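## Task

Take the green shorts from the laundry pile and set them down on the left arm's side of the table, separated from the rest. The remaining garments must stay on the side where the pile sits. Nothing may end up on the floor or draped over a table edge. Dropping or tossing laundry is allowed. Nothing may count on the robot to stay in place at the end. Finish with both grippers released and moved away.

## Robot and tools

Robot: two six-joint arms, left_arm and right_arm, each with a parallel two-finger gripper, mounted behind a table. The names are labels, not image sides. left_arm sits on the +y side, so its half of the table is the +y half.

Scene frame (used in result lines): origin at table-top height, midway between the arms, roughly 5-10 cm in from the table's near edge. +x points out across the table, +y toward left_arm, +z up. Printed hand positions are in metres and may be somewhat off, more so when the arm is stretched far. Orientation is given as a quaternion w,x,y,z. The gripper's fingers extend along its own +z axis and close along its own y axis; the printed position is the point between the pads, about 1 cm short of the fingertips.

Tool execute_actions, argument actions: a list holding zero or one item. Empty list = just read the state. A wait item is {"steps": N}, N from 1 to 300 control steps (each 1/30 s), counted from the previous result, no new command. A motion item is {"rows": [...], "steps": N} with N at most 15 (default 15) and 1 to 15 rows. Each row is one list of 14 numbers covering both arms, always all 14: left_arm waist, shoulder, elbow, wrist pitch, wrist yaw, wrist roll, grip; then the same seven for right_arm. Row k is applied on step k; if rows run out the last one repeats. Joint numbers are absolute target angles in radians (the same quantities Joint positions reports), not offsets. Stated ranges per arm: waist -2.618 to 3.054, shoulder 0.000 to 3.142, elbow 0.000 to 3.142, wrist pitch -1.571 to 1.571, wrist yaw -1.571 to 1.571, wrist roll -2.094 to 2.094. True ends may differ by up to 0.036 rad. A call asking for more than 0.036 rad beyond an end, and further out than the joint currently is, is rejected entirely and nothing moves. Targets past the real end are clipped there and the result reports "joint sent to its limit" (possibly about an earlier motion); no such line does not prove more travel exists. Grip is an absolute setting from -1 (closed) to +1 (open). Optional pictures (true/false) controls whether camera images come back; by default they do.

Motion details: each joint's commanded target is capped to a fixed lead ahead of its measured angle (waist 0.202, shoulder 0.258, elbow 0.238, wrist pitch 0.573, wrist yaw and roll 0.522 rad), and whole-arm targets are scaled back if they would move the hand over 70 mm in one step, so big moves take several calls. Friction may leave a joint up to about 0.031 rad short; tiny commanded changes may not move it. Arms keep heading to the last row while you think or wait, until they settle or a step is HELD.

Gripping: grip_measured is the gripper motor position on the -1..+1 scale. Pads meet near -0.94; every millimetre of object width adds about 0.0208. Each gripper has its own fixed bias up to about ±0.02. Fingers stop on contact while the motor keeps going, so grip_measured barely reveals contact. Commanding further below the contact value squeezes harder, up to about 50-62 N per pad. To keep a hold, keep resending the closing value. Cloth is soft and thin, so expect low readings and weaker grip.

Result lines: the state line gives each gripper's position and quaternion. Joint positions lists six angles plus gripper opening in metres (0.093 open to 0.000 closed, about ±1 mm bias, floors at 0); Joint velocities gives their rates. "joint command not followed" means a clearance check altered or blocked joint targets on some steps; the rest of the row still ran. HELD marks steps where some or all of your row was not sent. MOTOR HOT appears from 75 °C; OVER-TEMPERATURE FAULT means an arm was halted (at 90 °C for 10 s) or, at 100 °C, went limp and fell. Holding loads heats motors, so avoid long static holds.

Tool zoom_image: camera (one of cam_head_left, cam_head_right, cam_high, cam_low, cam_left_wrist, cam_right_wrist) and region [x0, y0, x1, y1] in pixels of that camera's latest 504x504 image, origin top-left, region no larger than 504 by 504. Returns an enlarged view.

Tool finished_scene: argument scene (integer, the current scene's number). Call it only after the garment is placed, grippers are open and arms are clear. Replying without any tool call ends everything.

Typical order: look, locate the target garment with cameras and zoom, move the nearest arm above it, descend, close, lift, carry to the +y half away from the other pieces, open, retract both arms.

Avoid: arms touching or pushing each other hard; striking the bar under the bases and the plate behind it (up to about 3 cm above the table, no warning); slamming into the table; dragging other garments off the pile's half or off the table edge; leaving anything hanging over an edge.

Each tool is called after ">>>" as name(argument=value, ...), one argument or row to a line, values as JSON.

## Session

>>> execute_actions(
  actions=[],
)

Scene clock: 0.00 s of 6000.00 s.
left_arm: end_effector_position=(+0.3676, +0.3183, +0.4274) grip_measured=+1.000 end_effector_quat_wxyz=(+0.715, +0.011, +0.699, -0.019) | right_arm: end_effector_position=(+0.3591, -0.2929, +0.4238) grip_measured=+0.998 end_effector_quat_wxyz=(+0.719, +0.025, +0.694, -0.026)
Joint positions: left_arm=[ 0.006  1.055  1.058  0.016 -0.012 -0.007  0.093] | right_arm=[0.003 1.05  1.045 0.007 0.009 0.008 0.093]
Joint velocities: left_arm=[-0.002 -0.017  0.012 -0.066 -0.007 -0.022  0.   ] | right_arm=[-0.012 -0.012  0.012 -0.037 -0.022  0.022 -0.   ]
Motor temperatures (°C, as the motors report them): left_arm=[26 27 25 26 26 24] | right_arm=[25 27 27 28 26 24]

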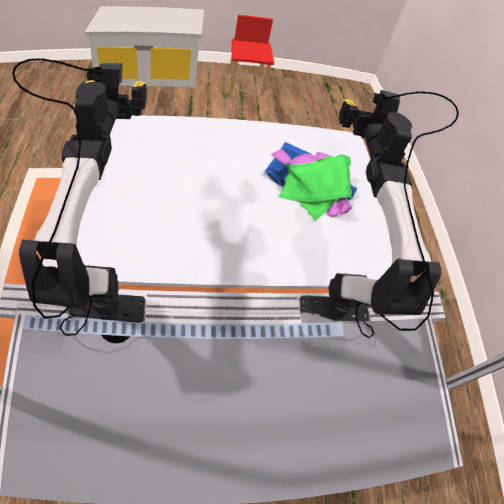

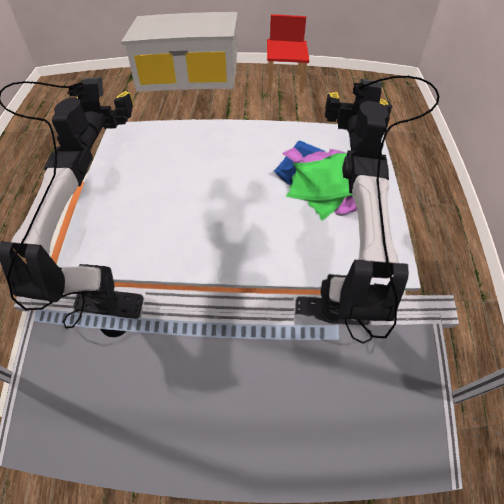

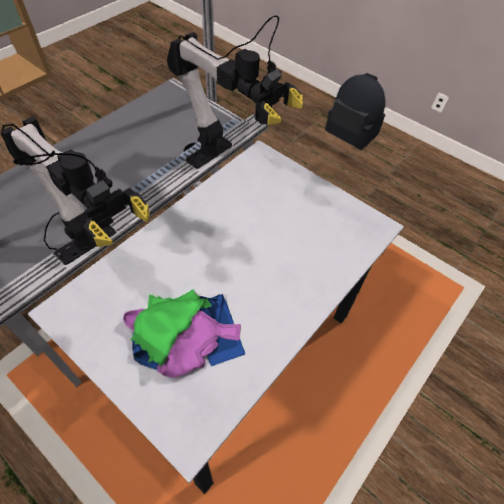

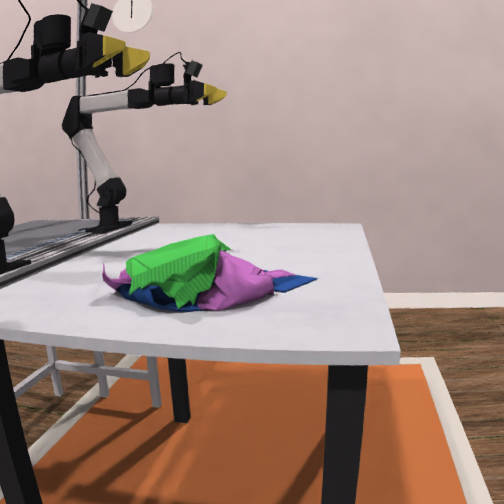

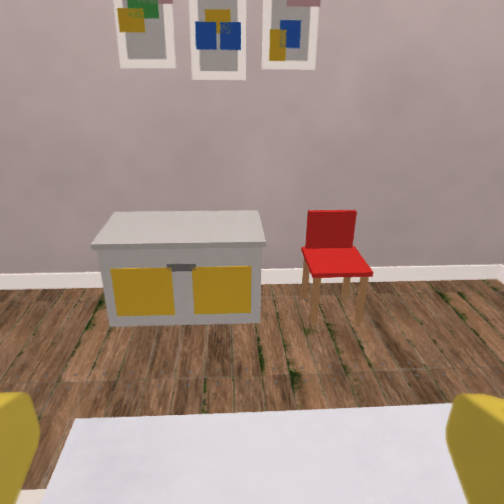

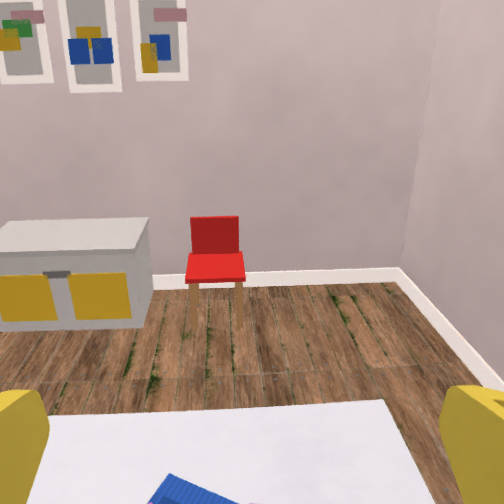

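>>> execute_actions(
  actions=[
    {"rows":[[0,1.05,1.05,0,0,0,1,0,1.5,1.05,-1.1,0,0,1]]},
  ],
  pictures=false,
)

>>> execute_actions(
  actions=[
    {"steps":20},
  ],
)

Scene clock: 9.87 s of 6000.00 s.
left_arm: end_effector_position=(+0.3676, +0.3183, +0.4264) grip_measured=+1.000 end_effector_quat_wxyz=(+0.713, +0.011, +0.701, -0.019) | right_arm: end_effector_position=(+0.3518, -0.2946, +0.1529) grip_measured=+0.998 end_effector_quat_wxyz=(+0.283, +0.034, +0.959, -0.016)
Joint positions: left_arm=[ 0.006  1.055  1.058  0.012 -0.012 -0.005  0.093] | right_arm=[ 0.003  1.441  1.057 -0.645  0.009  0.008  0.093]
Joint velocities: left_arm=[-0.012 -0.002  0.002  0.022 -0.051 -0.051  0.   ] | right_arm=[ 0.017  0.593 -0.007 -2.088 -0.095  0.066 -0.   ]
Motor temperatures (°C, as the motors report them): left_arm=[26 28 27 30 26 24] | right_arm=[25 27 29 31 26 24]
Steps of this call (steps 1 to 90: nothing new was sent; then 6.37 s passed at rest; steps 91 to 105: all 15 steps of this action). Readings (joint positions):
91: left_arm=[0.006 1.055 1.058 0.016 -0.012 -0.007] | right_arm=[0.003 1.056 1.048 -0.010 0.009 0.008]
92: left_arm=[0.006 1.055 1.058 0.015 -0.012 -0.007] | right_arm=[0.003 1.069 1.055 -0.037 0.009 0.008]
94: left_arm=[0.006 1.055 1.058 0.014 -0.012 -0.006] | right_arm=[0.003 1.112 1.057 -0.099 0.009 0.008]
98: left_arm=[0.006 1.055 1.058 0.013 -0.012 -0.006] | right_arm=[0.003 1.233 1.057 -0.258 0.009 0.008]
105: the state above

Scene clock: 10.53 s of 6000.00 s.
left_arm: end_effector_position=(+0.3676, +0.3183, +0.4264) grip_measured=+1.000 end_effector_quat_wxyz=(+0.713, +0.011, +0.701, -0.019) | right_arm: end_effector_position=(+0.2509, -0.2880, +0.1038) grip_measured=+0.998 end_effector_quat_wxyz=(+0.039, +0.034, +0.999, -0.008)
Joint positions: left_arm=[ 0.006  1.055  1.058  0.012 -0.012 -0.005  0.093] | right_arm=[ 0.003  1.492  1.057 -1.09   0.005  0.006  0.093]
Joint velocities: left_arm=[-0.007  0.002 -0.022  0.037  0.081 -0.022  0.   ] | right_arm=[-0.002 -0.012  0.007 -0.037  0.037 -0.051  0.   ]
Motor temperatures (°C, as the motors report them): left_arm=[26 28 27 30 26 24] | right_arm=[25 27 29 31 26 24]
Steps of this call (steps 1 to 20: the robot went on to your last target). Readings (joint positions):
1: left_arm=[0.006 1.055 1.058 0.012 -0.012 -0.005] | right_arm=[0.003 1.459 1.057 -0.719 0.008 0.008]
2: left_arm=[0.006 1.055 1.058 0.012 -0.012 -0.005] | right_arm=[0.003 1.474 1.057 -0.792 0.008 0.007]
4: left_arm=[0.006 1.055 1.058 0.012 -0.012 -0.005] | right_arm=[0.003 1.490 1.057 -0.914 0.007 0.007]
8: left_arm=[0.006 1.055 1.058 0.012 -0.012 -0.005] | right_arm=[0.003 1.492 1.057 -1.031 0.006 0.006]
20: the state above

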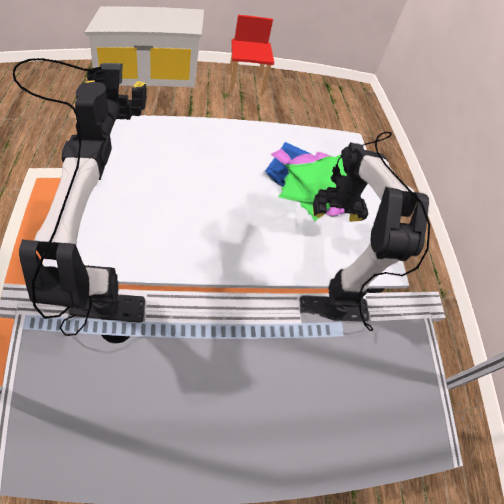

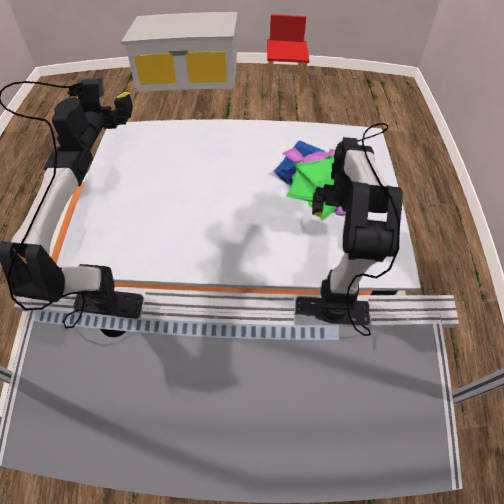

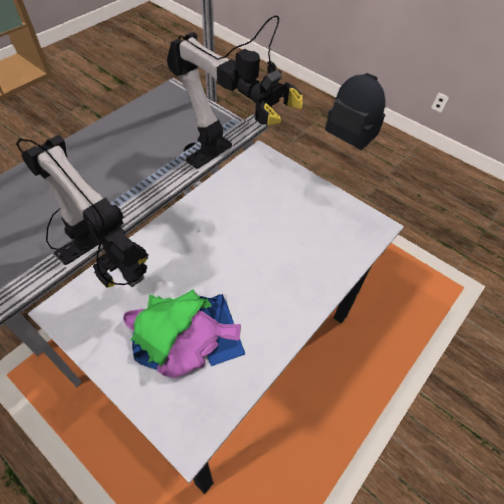

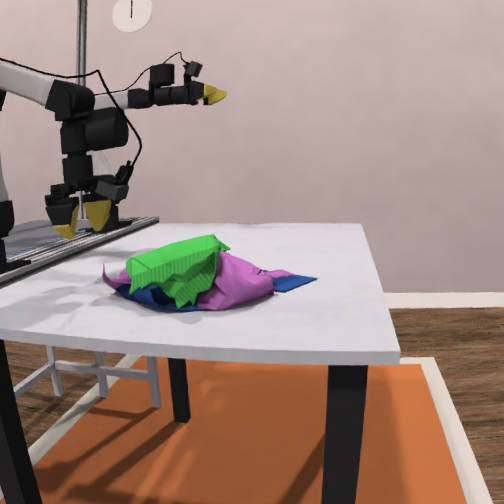

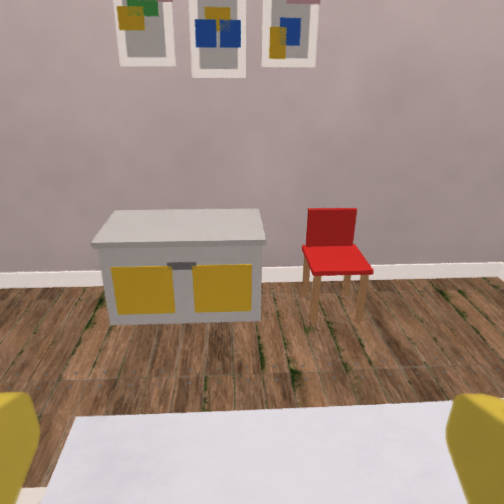

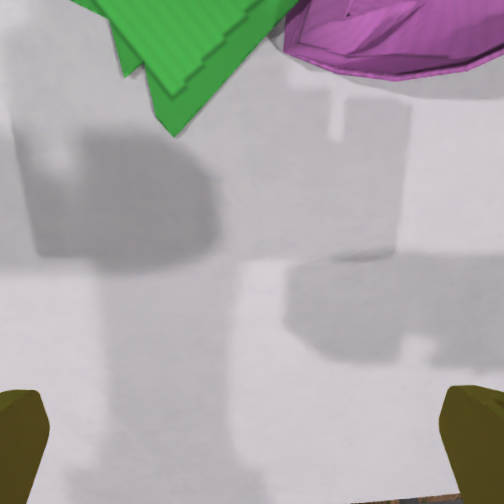

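>>> execute_actions(
  actions=[
    {"rows":[[0,1.05,1.05,0,0,0,1,0.05,1.5,1.4,-1.16,0,0,1],[0,1.05,1.05,0,0,0,1,0.05,1.5,1.4,-1.16,0,0,1],[0,1.05,1.05,0,0,0,1,0.05,1.5,1.4,-1.16,0,0,1],[0,1.05,1.05,0,0,0,1,0.05,1.5,1.4,-1.16,0,0,1],[0,1.05,1.05,0,0,0,1,0.05,1.5,1.4,-1.16,0,0,1],[0,1.05,1.05,0,0,0,1,0.05,1.5,1.4,-1.16,0,0,1],[0,1.05,1.05,0,0,0,1,0.05,1.5,1.4,-1.16,0,0,1],[0,1.05,1.05,0,0,0,1,0.05,1.5,1.4,-1.16,0,0,1],[0,1.05,1.05,0,0,0,1,0.15,2.0,1.86,-1.16,0,0,1]]},
  ],
  pictures=false,
)

>>> execute_actions(
  actions=[
    {"steps":25},
  ],
)

Scene clock: 23.43 s of 6000.00 s.
left_arm: end_effector_position=(+0.3676, +0.3183, +0.4264) grip_measured=+1.000 end_effector_quat_wxyz=(+0.713, +0.011, +0.701, -0.018) | right_arm: end_effector_position=(+0.4316, -0.2337, +0.2024) grip_measured=+0.998 end_effector_quat_wxyz=(+0.196, -0.039, +0.980, +0.002)
Joint positions: left_arm=[ 0.006  1.055  1.058  0.012 -0.012 -0.005  0.093] | right_arm=[ 0.148  1.909  1.84  -1.138  0.001  0.005  0.093]
Joint velocities: left_arm=[ 0.002 -0.002 -0.022  0.022 -0.051  0.007  0.   ] | right_arm=[ 0.12   1.409  0.496  0.462 -0.051 -0.037 -0.001]
Motor temperatures (°C, as the motors report them): left_arm=[26 28 28 32 26 24] | right_arm=[25 28 30 30 26 24]
Steps of this call (steps 1 to 15: the robot went on to your last target; steps 16 to 110: nothing new was sent; then 8.73 s passed at rest; steps 111 to 125: all 15 steps of this action). Readings (joint positions):
111: left_arm=[0.006 1.055 1.058 0.012 -0.012 -0.005] | right_arm=[0.006 1.497 1.082 -1.116 0.006 0.006]
112: left_arm=[0.006 1.055 1.058 0.012 -0.012 -0.005] | right_arm=[0.015 1.508 1.137 -1.152 0.006 0.006]
114: left_arm=[0.006 1.055 1.058 0.012 -0.012 -0.005] | right_arm=[0.033 1.511 1.265 -1.159 0.005 0.006]
118: left_arm=[0.006 1.055 1.058 0.012 -0.012 -0.005] | right_arm=[0.042 1.492 1.403 -1.128 0.003 0.006]
125: the state above

Scene clock: 24.27 s of 6000.00 s.
left_arm: end_effector_position=(+0.3676, +0.3183, +0.4264) grip_measured=+1.000 end_effector_quat_wxyz=(+0.713, +0.011, +0.701, -0.018) | right_arm: end_effector_position=(+0.4354, -0.2326, +0.1612) grip_measured=+0.998 end_effector_quat_wxyz=(+0.143, -0.041, +0.989, -0.000)
Joint positions: left_arm=[ 0.006  1.055  1.058  0.012 -0.012 -0.005  0.093] | right_arm=[ 0.151  2.009  1.848 -1.152  0.     0.005  0.093]
Joint velocities: left_arm=[-0.012 -0.022 -0.007 -0.051 -0.051  0.022  0.   ] | right_arm=[ 0.007  0.007  0.002 -0.007 -0.037 -0.022 -0.   ]
Motor temperatures (°C, as the motors report them): left_arm=[26 28 29 32 26 24] | right_arm=[25 29 30 30 26 24]
Steps of this call (steps 1 to 25: the robot went on to your last target). Readings (joint positions):
1: left_arm=[0.006 1.055 1.058 0.012 -0.012 -0.005] | right_arm=[0.150 1.950 1.848 -1.127 0.001 0.005]
2: left_arm=[0.006 1.055 1.058 0.012 -0.012 -0.005] | right_arm=[0.151 1.981 1.848 -1.129 0.000 0.005]
4: left_arm=[0.006 1.055 1.058 0.012 -0.012 -0.005] | right_arm=[0.151 2.018 1.848 -1.142 0.000 0.005]
8: left_arm=[0.006 1.055 1.058 0.012 -0.012 -0.005] | right_arm=[0.151 2.016 1.848 -1.152 0.000 0.005]
25: the state above

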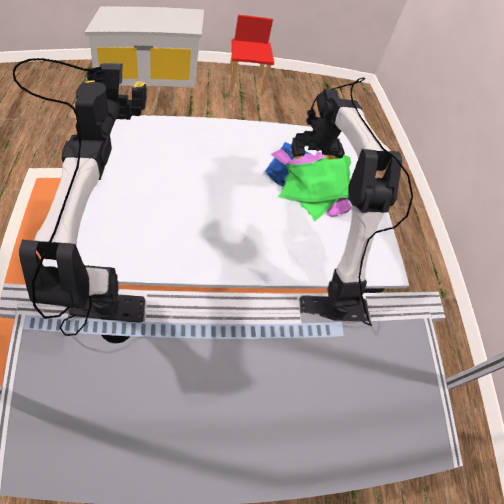

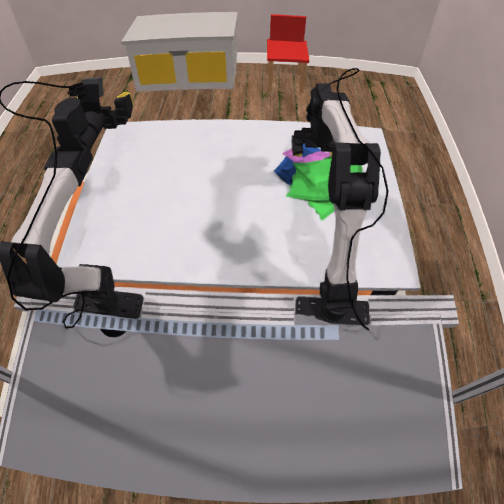

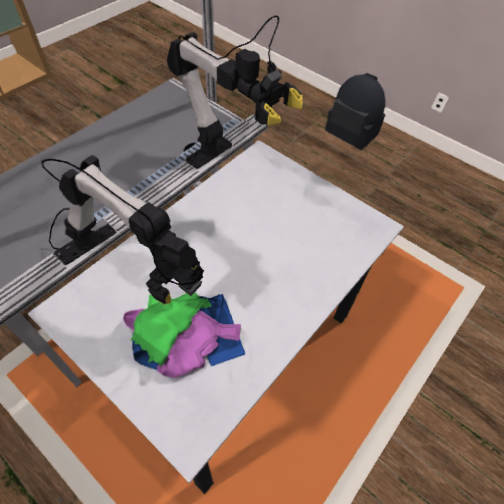

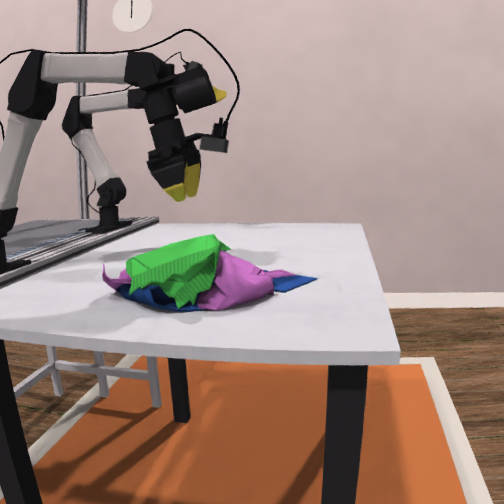

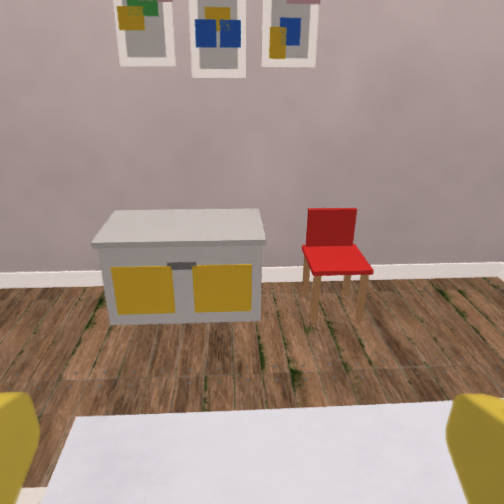

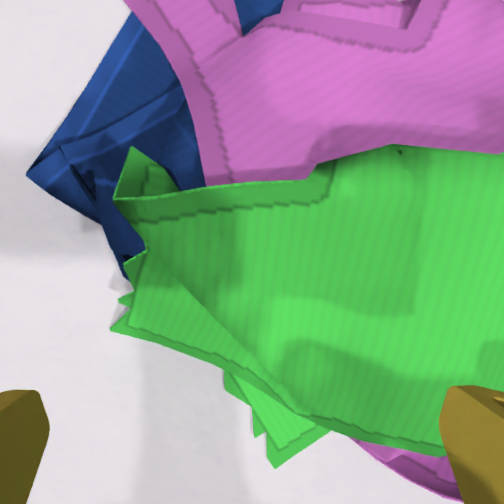

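>>> execute_actions(
  actions=[
    {"rows":[[0,1.05,1.05,0,0,0,1,0.13,2.04,1.83,-1.09,0,0,0.6],[0,1.05,1.05,0,0,0,1,0.13,2.04,1.83,-1.09,0,0,0.6],[0,1.05,1.05,0,0,0,1,0.13,2.04,1.83,-1.09,0,0,0.6],[0,1.05,1.05,0,0,0,1,0.13,2.08,1.79,-1.0,0,0,0.6],[0,1.05,1.05,0,0,0,1,0.13,2.08,1.79,-1.0,0,0,0.6],[0,1.05,1.05,0,0,0,1,0.13,2.08,1.79,-1.0,0,0,0.6],[0,1.05,1.05,0,0,0,1,0.12,2.12,1.75,-0.92,0,0,0.6],[0,1.05,1.05,0,0,0,1,0.12,2.12,1.75,-0.92,0,0,0.6],[0,1.05,1.05,0,0,0,1,0.12,2.12,1.75,-0.92,0,0,0.6],[0,1.05,1.05,0,0,0,1,0.12,2.165,1.71,-0.83,0,0,0.6]]},
  ],
  pictures=false,
)

>>> execute_actions(
  actions=[
    {"steps":10},
  ],
)

Scene clock: 40.00 s of 6000.00 s.
left_arm: end_effector_position=(+0.3676, +0.3183, +0.4264) grip_measured=+1.000 end_effector_quat_wxyz=(+0.713, +0.011, +0.701, -0.018) | right_arm: end_effector_position=(+0.4639, -0.2405, +0.0694) grip_measured=+0.602 end_effector_quat_wxyz=(+0.130, -0.031, +0.991, -0.002)
Joint positions: left_arm=[ 0.006  1.055  1.058  0.012 -0.012 -0.005  0.093] | right_arm=[ 0.131  2.166  1.722 -0.897  0.     0.005  0.074]
Joint velocities: left_arm=[ 0.007  0.007 -0.007 -0.022 -0.022 -0.066  0.   ] | right_arm=[ 0.012  0.208 -0.168  0.198 -0.051 -0.007 -0.   ]
Motor temperatures (°C, as the motors report them): left_arm=[26 29 30 33 26 24] | right_arm=[25 35 32 30 26 24]
Steps of this call (steps 1 to 15: the robot went on to your last target; steps 16 to 110: nothing new was sent; then 11.57 s passed at rest; steps 111 to 125: all 15 steps of this action). Readings (joint positions):
111: left_arm=[0.006 1.055 1.058 0.012 -0.012 -0.005] | right_arm=[0.150 2.009 1.848 -1.150 0.000 0.005]
112: left_arm=[0.006 1.055 1.058 0.012 -0.012 -0.005] | right_arm=[0.149 2.010 1.848 -1.144 0.000 0.005]
114: left_arm=[0.006 1.055 1.058 0.012 -0.012 -0.005] | right_arm=[0.146 2.014 1.843 -1.122 0.000 0.005]
118: left_arm=[0.006 1.055 1.058 0.012 -0.012 -0.005] | right_arm=[0.140 2.053 1.808 -1.029 0.000 0.005]
125: the state above

Scene clock: 40.33 s of 6000.00 s.
left_arm: end_effector_position=(+0.3676, +0.3183, +0.4264) grip_measured=+1.000 end_effector_quat_wxyz=(+0.713, +0.011, +0.701, -0.018) | right_arm: end_effector_position=(+0.4711, -0.2400, +0.0684) grip_measured=+0.602 end_effector_quat_wxyz=(+0.144, -0.031, +0.989, -0.001)
Joint positions: left_arm=[ 0.006  1.055  1.058  0.012 -0.012 -0.005  0.093] | right_arm=[ 0.131  2.17   1.717 -0.859  0.     0.005  0.074]
Joint velocities: left_arm=[ 0.012  0.017  0.002 -0.022 -0.022  0.022  0.   ] | right_arm=[ 0.002 -0.002 -0.002 -0.022 -0.037 -0.066 -0.001]
Motor temperatures (°C, as the motors report them): left_arm=[26 29 30 33 26 24] | right_arm=[25 36 32 30 26 24]
Steps of this call (steps 1 to 10: the robot went on to your last target). Readings (joint positions):
1: left_arm=[0.006 1.055 1.058 0.012 -0.012 -0.005] | right_arm=[0.131 2.170 1.718 -0.892 0.000 0.005]
2: left_arm=[0.006 1.055 1.058 0.012 -0.012 -0.005] | right_arm=[0.131 2.171 1.717 -0.888 0.000 0.005]
4: left_arm=[0.006 1.055 1.058 0.012 -0.012 -0.005] | right_arm=[0.131 2.170 1.717 -0.876 0.000 0.005]
8: left_arm=[0.006 1.055 1.058 0.012 -0.012 -0.005] | right_arm=[0.131 2.170 1.717 -0.862 0.000 0.005]
10: the state above

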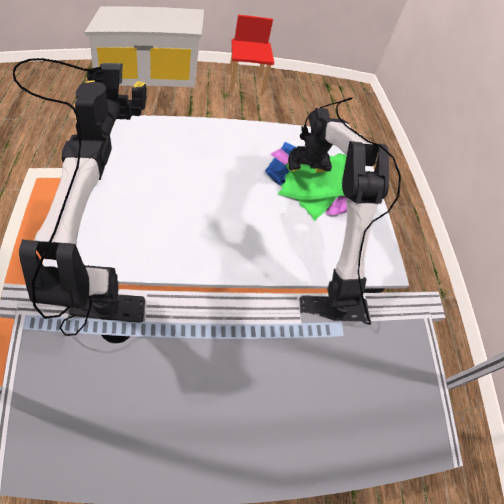

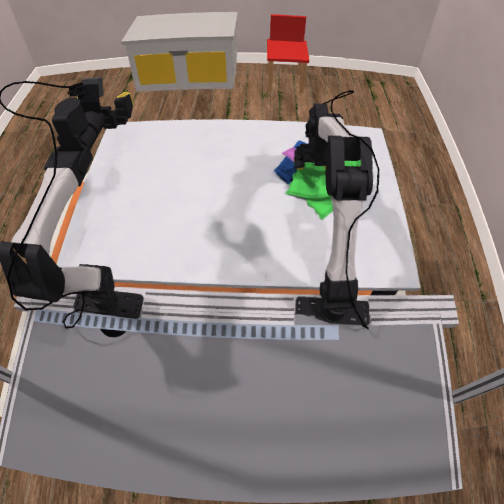

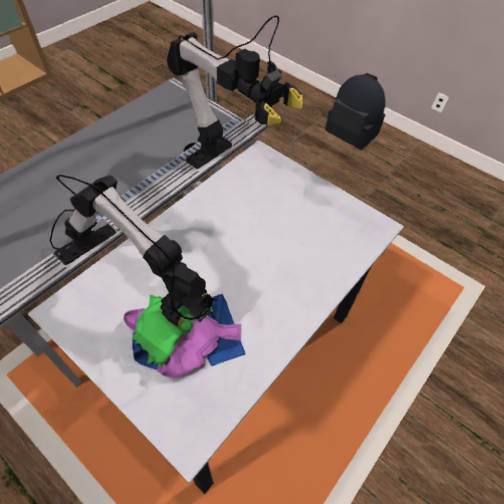

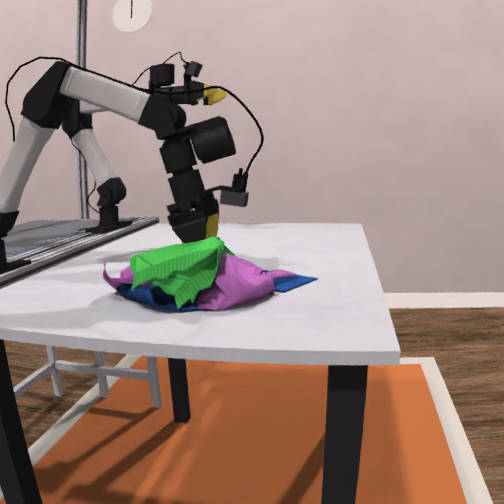

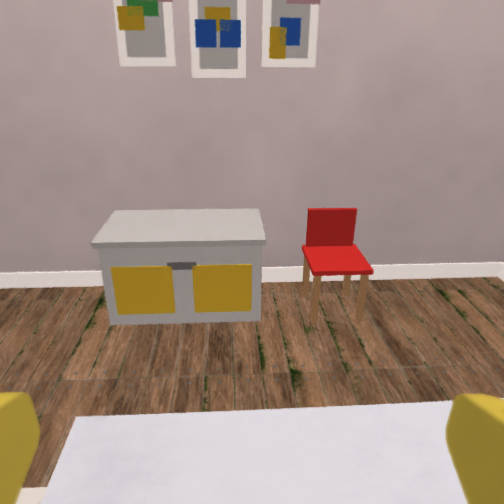

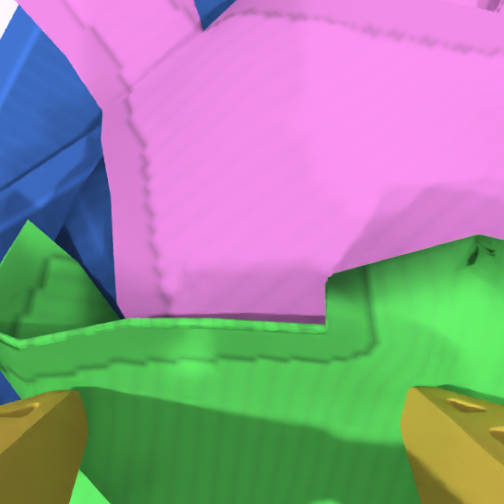

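Already touching green. Go slightly lower and close.

>>> execute_actions(
  actions=[
    {"rows":[[0,1.05,1.05,0,0,0,1,0.12,2.2,1.71,-0.85,0,0,0.6],[0,1.05,1.05,0,0,0,1,0.12,2.2,1.71,-0.85,0,0,0.6],[0,1.05,1.05,0,0,0,1,0.12,2.2,1.71,-0.85,0,0,0.6],[0,1.05,1.05,0,0,0,1,0.12,2.2,1.71,-0.85,0,0,0.6],[0,1.05,1.05,0,0,0,1,0.12,2.2,1.71,-0.85,0,0,0.6],[0,1.05,1.05,0,0,0,1,0.12,2.2,1.71,-0.85,0,0,-1]]},
  ],
  pictures=false,
)

>>> execute_actions(
  actions=[
    {"steps":20},
  ],
  pictures=false,
)

>>> execute_actions(
  actions=[
    {"rows":[[0,1.05,1.05,0,0,0,1,0.12,2.15,1.72,-0.87,0,0,-1],[0,1.05,1.05,0,0,0,1,0.12,2.15,1.72,-0.87,0,0,-1],[0,1.05,1.05,0,0,0,1,0.12,2.1,1.74,-0.92,0,0,-1],[0,1.05,1.05,0,0,0,1,0.12,2.1,1.74,-0.92,0,0,-1],[0,1.05,1.05,0,0,0,1,0.12,2.05,1.76,-0.97,0,0,-1],[0,1.05,1.05,0,0,0,1,0.12,2.05,1.76,-0.97,0,0,-1],[0,1.05,1.05,0,0,0,1,0.12,2.0,1.78,-1.02,0,0,-1],[0,1.05,1.05,0,0,0,1,0.12,2.0,1.78,-1.02,0,0,-1],[0,1.05,1.05,0,0,0,1,0.12,1.93,1.8,-1.07,0,0,-1],[0,1.05,1.05,0,0,0,1,0.12,1.93,1.8,-1.07,0,0,-1],[0,1.05,1.05,0,0,0,1,0.12,1.86,1.82,-1.12,0,0,-1],[0,1.05,1.05,0,0,0,1,0.12,1.86,1.82,-1.12,0,0,-1],[0,1.05,1.05,0,0,0,1,0.12,1.78,1.85,-1.15,0,0,-1]]},
  ],
  pictures=false,
)

>>> execute_actions(
  actions=[
    {"steps":12},
  ],
)

Scene clock: 63.07 s of 6000.00 s.
left_arm: end_effector_position=(+0.3676, +0.3183, +0.4264) grip_measured=+1.000 end_effector_quat_wxyz=(+0.713, +0.011, +0.701, -0.018) | right_arm: end_effector_position=(+0.4720, -0.2399, +0.0686) grip_measured=-0.993 end_effector_quat_wxyz=(+0.146, -0.031, +0.989, -0.001)
Joint positions: left_arm=[ 0.006  1.055  1.058  0.012 -0.012 -0.005  0.093] | right_arm=[ 0.131  2.17   1.717 -0.856  0.     0.005  0.   ]
Joint velocities: left_arm=[ 0.002 -0.007  0.002 -0.022  0.007  0.007  0.   ] | right_arm=[-0.017 -0.012  0.007 -0.051 -0.007  0.051  0.   ]
Motor temperatures (°C, as the motors report them): left_arm=[26 29 32 35 26 24] | right_arm=[25 43 33 31 26 24]
Steps of this call (steps 1 to 30: the robot went on to your last target; steps 31 to 120: nothing new was sent; then 18.23 s passed at rest; steps 121 to 135: all 15 steps of this action). Readings (joint positions):
121: left_arm=[0.006 1.055 1.058 0.012 -0.012 -0.005] | right_arm=[0.131 2.170 1.717 -0.856 0.000 0.005]
122: left_arm=[0.006 1.055 1.058 0.012 -0.012 -0.005] | right_arm=[0.131 2.170 1.717 -0.856 0.000 0.005]
124: left_arm=[0.006 1.055 1.058 0.012 -0.012 -0.005] | right_arm=[0.131 2.170 1.717 -0.856 0.000 0.005]
128: left_arm=[0.006 1.055 1.058 0.012 -0.012 -0.005] | right_arm=[0.131 2.170 1.717 -0.856 0.000 0.005]
135: the state above

Scene clock: 63.73 s of 6000.00 s.
left_arm: end_effector_position=(+0.3676, +0.3183, +0.4264) grip_measured=+1.000 end_effector_quat_wxyz=(+0.713, +0.011, +0.701, -0.018) | right_arm: end_effector_position=(+0.4720, -0.2399, +0.0686) grip_measured=-0.993 end_effector_quat_wxyz=(+0.146, -0.031, +0.989, -0.001)
Joint positions: left_arm=[ 0.006  1.055  1.058  0.012 -0.012 -0.005  0.093] | right_arm=[ 0.131  2.17   1.717 -0.856  0.     0.005  0.   ]
Joint velocities: left_arm=[-0.007 -0.022  0.007 -0.051  0.022  0.007  0.   ] | right_arm=[-0.007  0.007  0.007  0.037  0.022  0.022  0.   ]
Motor temperatures (°C, as the motors report them): left_arm=[26 29 32 35 26 24] | right_arm=[25 42 33 31 26 24]
Steps of this call (steps 1 to 15: the robot went on to your last target; steps 16 to 20: nothing new was sent). Readings (joint positions):
1: left_arm=[0.006 1.055 1.058 0.012 -0.012 -0.005] | right_arm=[0.131 2.170 1.717 -0.856 0.000 0.005]
2: left_arm=[0.006 1.055 1.058 0.012 -0.012 -0.005] | right_arm=[0.131 2.170 1.717 -0.856 0.000 0.005]
4: left_arm=[0.006 1.055 1.058 0.012 -0.012 -0.005] | right_arm=[0.131 2.170 1.717 -0.856 0.000 0.005]
8: left_arm=[0.006 1.055 1.058 0.012 -0.012 -0.005] | right_arm=[0.131 2.170 1.717 -0.856 0.000 0.005]
20: the state above
All arms were judged still, so your last target was given up. Only a new action makes them travel on or press farther. Fingers that are still opening or closing keep moving.

Scene clock: 64.23 s of 6000.00 s.
left_arm: end_effector_position=(+0.3676, +0.3183, +0.4264) grip_measured=+1.000 end_effector_quat_wxyz=(+0.713, +0.011, +0.701, -0.018) | right_arm: end_effector_position=(+0.4346, -0.2404, +0.2369) grip_measured=-0.993 end_effector_quat_wxyz=(+0.258, -0.031, +0.966, +0.003)
Joint positions: left_arm=[ 0.006  1.055  1.058  0.012 -0.012 -0.005  0.093] | right_arm=[ 0.131  1.825  1.818 -1.073  0.     0.005  0.   ]
Joint velocities: left_arm=[-0.012  0.017  0.007 -0.007  0.066 -0.037  0.   ] | right_arm=[ 0.007 -1.028  0.422 -0.432 -0.037 -0.022  0.   ]
Motor temperatures (°C, as the motors report them): left_arm=[26 29 32 35 26 24] | right_arm=[25 43 33 31 26 24]
Steps of this call (steps 1 to 15: all 15 steps of this action). Readings (joint positions):
1: left_arm=[0.006 1.055 1.058 0.012 -0.012 -0.005] | right_arm=[0.131 2.170 1.717 -0.856 0.000 0.005]
2: left_arm=[0.006 1.055 1.058 0.012 -0.012 -0.005] | right_arm=[0.131 2.170 1.717 -0.857 0.000 0.005]
4: left_arm=[0.006 1.055 1.058 0.012 -0.012 -0.005] | right_arm=[0.131 2.158 1.717 -0.875 0.000 0.005]
8: left_arm=[0.006 1.055 1.058 0.012 -0.012 -0.005] | right_arm=[0.131 2.073 1.728 -0.951 0.000 0.005]
15: the state above

Scene clock: 64.63 s of 6000.00 s.
left_arm: end_effector_position=(+0.3676, +0.3183, +0.4264) grip_measured=+1.000 end_effector_quat_wxyz=(+0.713, +0.011, +0.701, -0.018) | right_arm: end_effector_position=(+0.4190, -0.2410, +0.2701) grip_measured=-0.993 end_effector_quat_wxyz=(+0.278, -0.031, +0.960, +0.004)
Joint positions: left_arm=[ 0.006  1.055  1.058  0.012 -0.012 -0.005  0.093] | right_arm=[ 0.131  1.762  1.859 -1.134  0.     0.005  0.   ]
Joint velocities: left_arm=[-0.012 -0.007 -0.012 -0.007 -0.007  0.066  0.   ] | right_arm=[ 0.012  0.007 -0.002 -0.125  0.007 -0.022  0.   ]
Motor temperatures (°C, as the motors report them): left_arm=[26 29 32 35 26 24] | right_arm=[25 43 33 31 26 24]
Steps of this call (steps 1 to 12: the robot went on to your last target). Readings (joint positions):
1: left_arm=[0.006 1.055 1.058 0.012 -0.012 -0.005] | right_arm=[0.131 1.794 1.832 -1.083 0.000 0.005]
2: left_arm=[0.006 1.055 1.058 0.012 -0.012 -0.005] | right_arm=[0.131 1.770 1.844 -1.089 0.000 0.005]
4: left_arm=[0.006 1.055 1.058 0.012 -0.012 -0.005] | right_arm=[0.131 1.745 1.858 -1.096 0.000 0.005]
8: left_arm=[0.006 1.055 1.058 0.012 -0.012 -0.005] | right_arm=[0.131 1.753 1.859 -1.119 0.000 0.005]
12: the state above

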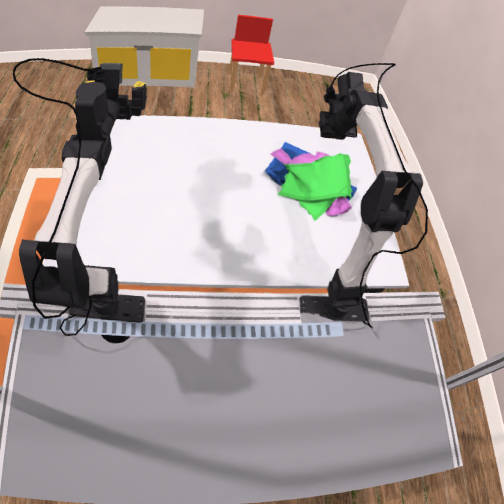

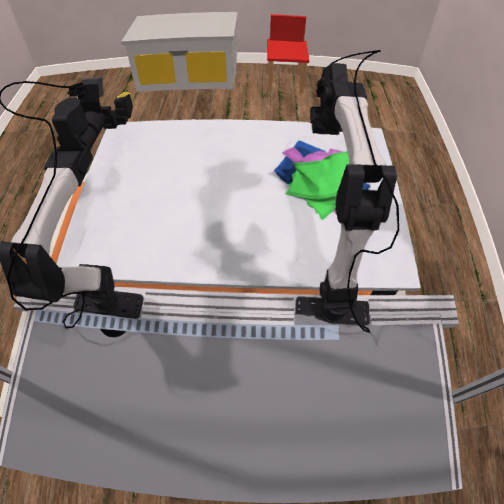

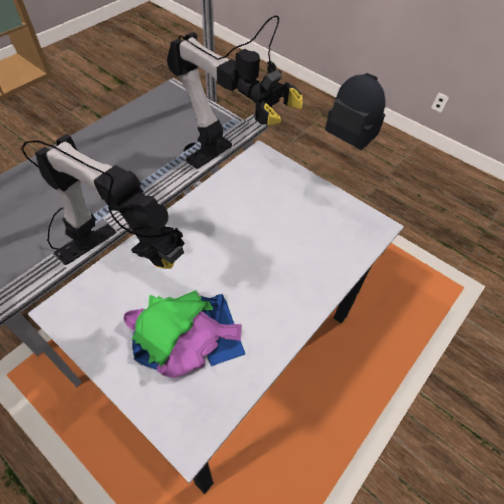

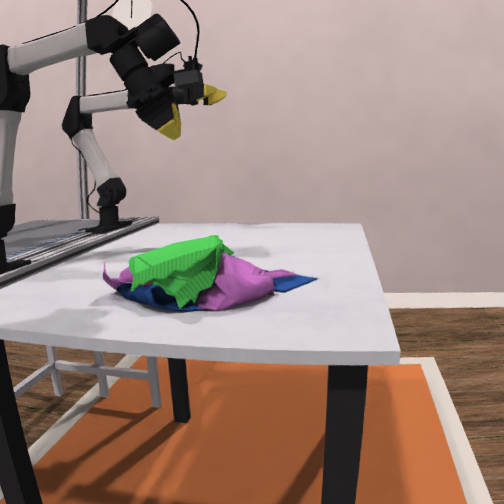

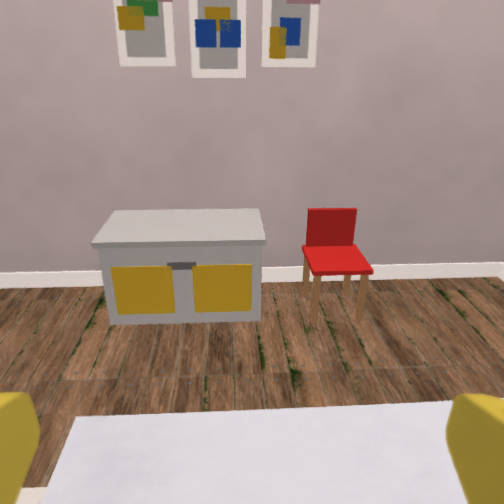

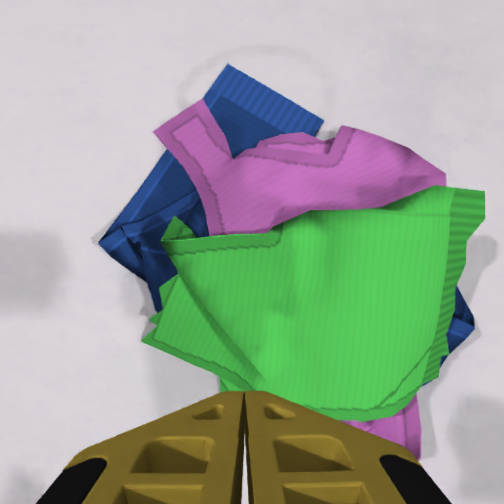

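>>> execute_actions(
  actions=[
    {"rows":[[0,1.05,1.05,0,0,0,1,0.14,1.85,1.83,-1.13,0,0,0.7],[0,1.05,1.05,0,0,0,1,0.14,1.85,1.83,-1.13,0,0,0.7],[0,1.05,1.05,0,0,0,1,0.14,1.85,1.83,-1.13,0,0,0.7],[0,1.05,1.05,0,0,0,1,0.14,1.95,1.79,-1.12,0,0,0.7],[0,1.05,1.05,0,0,0,1,0.14,1.95,1.79,-1.12,0,0,0.7],[0,1.05,1.05,0,0,0,1,0.14,1.95,1.79,-1.12,0,0,0.7],[0,1.05,1.05,0,0,0,1,0.14,2.045,1.75,-1.1,0,0,0.7]],"steps":12},
  ],
  pictures=false,
)

>>> execute_actions(
  actions=[
    {"rows":[[0,1.05,1.05,0,0,0,1,0.14,2.07,1.68,-1.0,0,0,0.7],[0,1.05,1.05,0,0,0,1,0.14,2.07,1.68,-1.0,0,0,0.7],[0,1.05,1.05,0,0,0,1,0.14,2.07,1.68,-1.0,0,0,0.7],[0,1.05,1.05,0,0,0,1,0.14,2.09,1.62,-0.91,0,0,0.7],[0,1.05,1.05,0,0,0,1,0.14,2.09,1.62,-0.91,0,0,0.7],[0,1.05,1.05,0,0,0,1,0.14,2.09,1.62,-0.91,0,0,0.7],[0,1.05,1.05,0,0,0,1,0.14,2.11,1.55,-0.82,0,0,0.7],[0,1.05,1.05,0,0,0,1,0.14,2.11,1.55,-0.82,0,0,0.7],[0,1.05,1.05,0,0,0,1,0.14,2.11,1.55,-0.82,0,0,0.7],[0,1.05,1.05,0,0,0,1,0.14,2.13,1.485,-0.74,0,0,0.7]]},
  ],
  pictures=false,
)

>>> execute_actions(
  actions=[
    {"steps":12},
  ],
)

Scene clock: 85.60 s of 6000.00 s.
left_arm: end_effector_position=(+0.3676, +0.3183, +0.4264) grip_measured=+1.000 end_effector_quat_wxyz=(+0.713, +0.011, +0.701, -0.018) | right_arm: end_effector_position=(+0.4283, -0.2421, +0.1261) grip_measured=+0.698 end_effector_quat_wxyz=(+0.108, -0.031, +0.994, -0.002)
Joint positions: left_arm=[ 0.006  1.055  1.058  0.012 -0.012 -0.005  0.093] | right_arm=[ 0.131  2.039  1.767 -1.113  0.     0.005  0.079]
Joint velocities: left_arm=[-0.007  0.002 -0.002 -0.007  0.007  0.022  0.   ] | right_arm=[ 0.007  0.589 -0.383 -0.051  0.037  0.007 -0.001]
Motor temperatures (°C, as the motors report them): left_arm=[26 29 33 36 26 24] | right_arm=[25 39 33 32 26 24]
Steps of this call (steps 1 to 30: the robot went on to your last target; steps 31 to 120: nothing new was sent; then 16.57 s passed at rest; steps 121 to 132: all 12 steps of this action). Readings (joint positions):
121: left_arm=[0.006 1.055 1.058 0.012 -0.012 -0.005] | right_arm=[0.131 1.767 1.859 -1.141 0.000 0.005]
122: left_arm=[0.006 1.055 1.058 0.012 -0.012 -0.005] | right_arm=[0.131 1.775 1.859 -1.138 0.000 0.005]
124: left_arm=[0.006 1.055 1.058 0.012 -0.012 -0.005] | right_arm=[0.131 1.807 1.857 -1.138 0.000 0.005]
128: left_arm=[0.006 1.055 1.058 0.012 -0.012 -0.005] | right_arm=[0.131 1.921 1.827 -1.121 0.000 0.005]
132: the state above

Scene clock: 86.10 s of 6000.00 s.
left_arm: end_effector_position=(+0.3676, +0.3183, +0.4264) grip_measured=+1.000 end_effector_quat_wxyz=(+0.713, +0.011, +0.701, -0.018) | right_arm: end_effector_position=(+0.4227, -0.2436, +0.0327) grip_measured=+0.698 end_effector_quat_wxyz=(+0.090, -0.031, +0.995, -0.003)
Joint positions: left_arm=[ 0.006  1.055  1.058  0.012 -0.012 -0.005  0.093] | right_arm=[ 0.131  2.112  1.506 -0.815  0.     0.005  0.079]
Joint velocities: left_arm=[-0.012  0.007 -0.002 -0.037 -0.066  0.022  0.   ] | right_arm=[-0.017  0.066 -0.071  0.125  0.007 -0.022 -0.001]
Motor temperatures (°C, as the motors report them): left_arm=[26 29 33 36 26 24] | right_arm=[25 39 33 32 26 24]
Steps of this call (steps 1 to 15: all 15 steps of this action). Readings (joint positions):
1: left_arm=[0.006 1.055 1.058 0.012 -0.012 -0.005] | right_arm=[0.131 2.055 1.747 -1.101 0.000 0.005]
2: left_arm=[0.006 1.055 1.058 0.012 -0.012 -0.005] | right_arm=[0.131 2.062 1.723 -1.084 0.000 0.005]
4: left_arm=[0.006 1.055 1.058 0.012 -0.012 -0.005] | right_arm=[0.131 2.071 1.686 -1.057 0.000 0.005]
8: left_arm=[0.006 1.055 1.058 0.012 -0.012 -0.005] | right_arm=[0.131 2.076 1.612 -0.954 0.000 0.005]
15: the state above

Scene clock: 86.50 s of 6000.00 s.
left_arm: end_effector_position=(+0.3676, +0.3183, +0.4264) grip_measured=+1.000 end_effector_quat_wxyz=(+0.713, +0.011, +0.701, -0.018) | right_arm: end_effector_position=(+0.4319, -0.2431, +0.0339) grip_measured=+0.698 end_effector_quat_wxyz=(+0.109, -0.031, +0.994, -0.003)
Joint positions: left_arm=[ 0.006  1.055  1.058  0.012 -0.012 -0.005  0.093] | right_arm=[ 0.131  2.113  1.504 -0.774  0.001  0.005  0.079]
Joint velocities: left_arm=[-0.017 -0.002 -0.012 -0.051 -0.066 -0.037  0.   ] | right_arm=[-0.012 -0.002 -0.007 -0.037 -0.022 -0.037 -0.   ]
Motor temperatures (°C, as the motors report them): left_arm=[26 29 33 36 26 24] | right_arm=[25 39 33 32 26 24]
Steps of this call (steps 1 to 12: the robot went on to your last target). Readings (joint positions):
1: left_arm=[0.006 1.055 1.058 0.012 -0.012 -0.005] | right_arm=[0.131 2.113 1.504 -0.809 0.001 0.005]
2: left_arm=[0.006 1.055 1.058 0.012 -0.012 -0.005] | right_arm=[0.131 2.113 1.504 -0.804 0.001 0.005]
4: left_arm=[0.006 1.055 1.058 0.012 -0.012 -0.005] | right_arm=[0.131 2.113 1.504 -0.790 0.001 0.005]
8: left_arm=[0.006 1.055 1.058 0.012 -0.012 -0.005] | right_arm=[0.131 2.113 1.504 -0.778 0.001 0.005]
12: the state above

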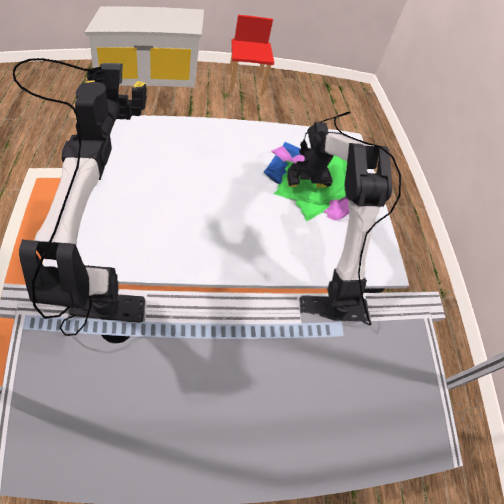

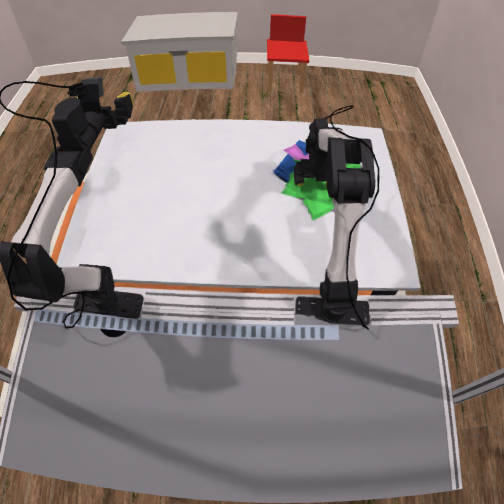

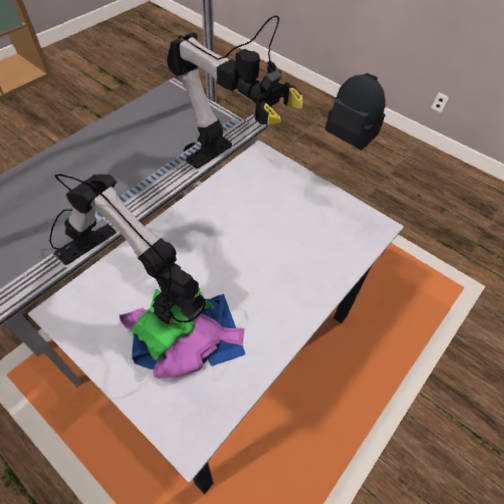

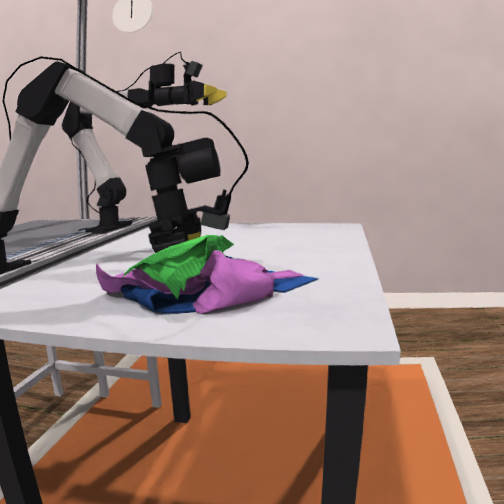

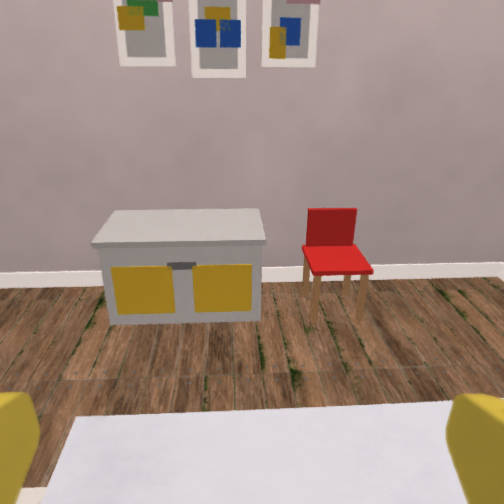

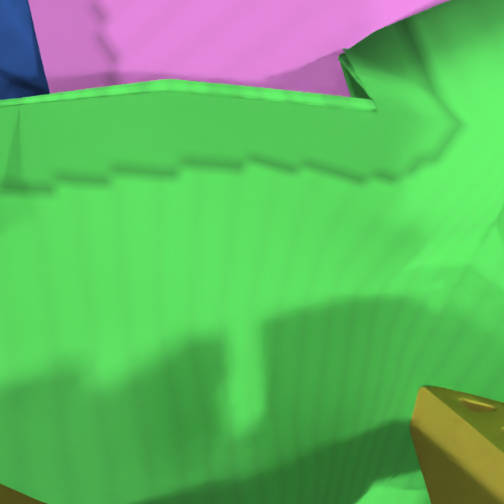

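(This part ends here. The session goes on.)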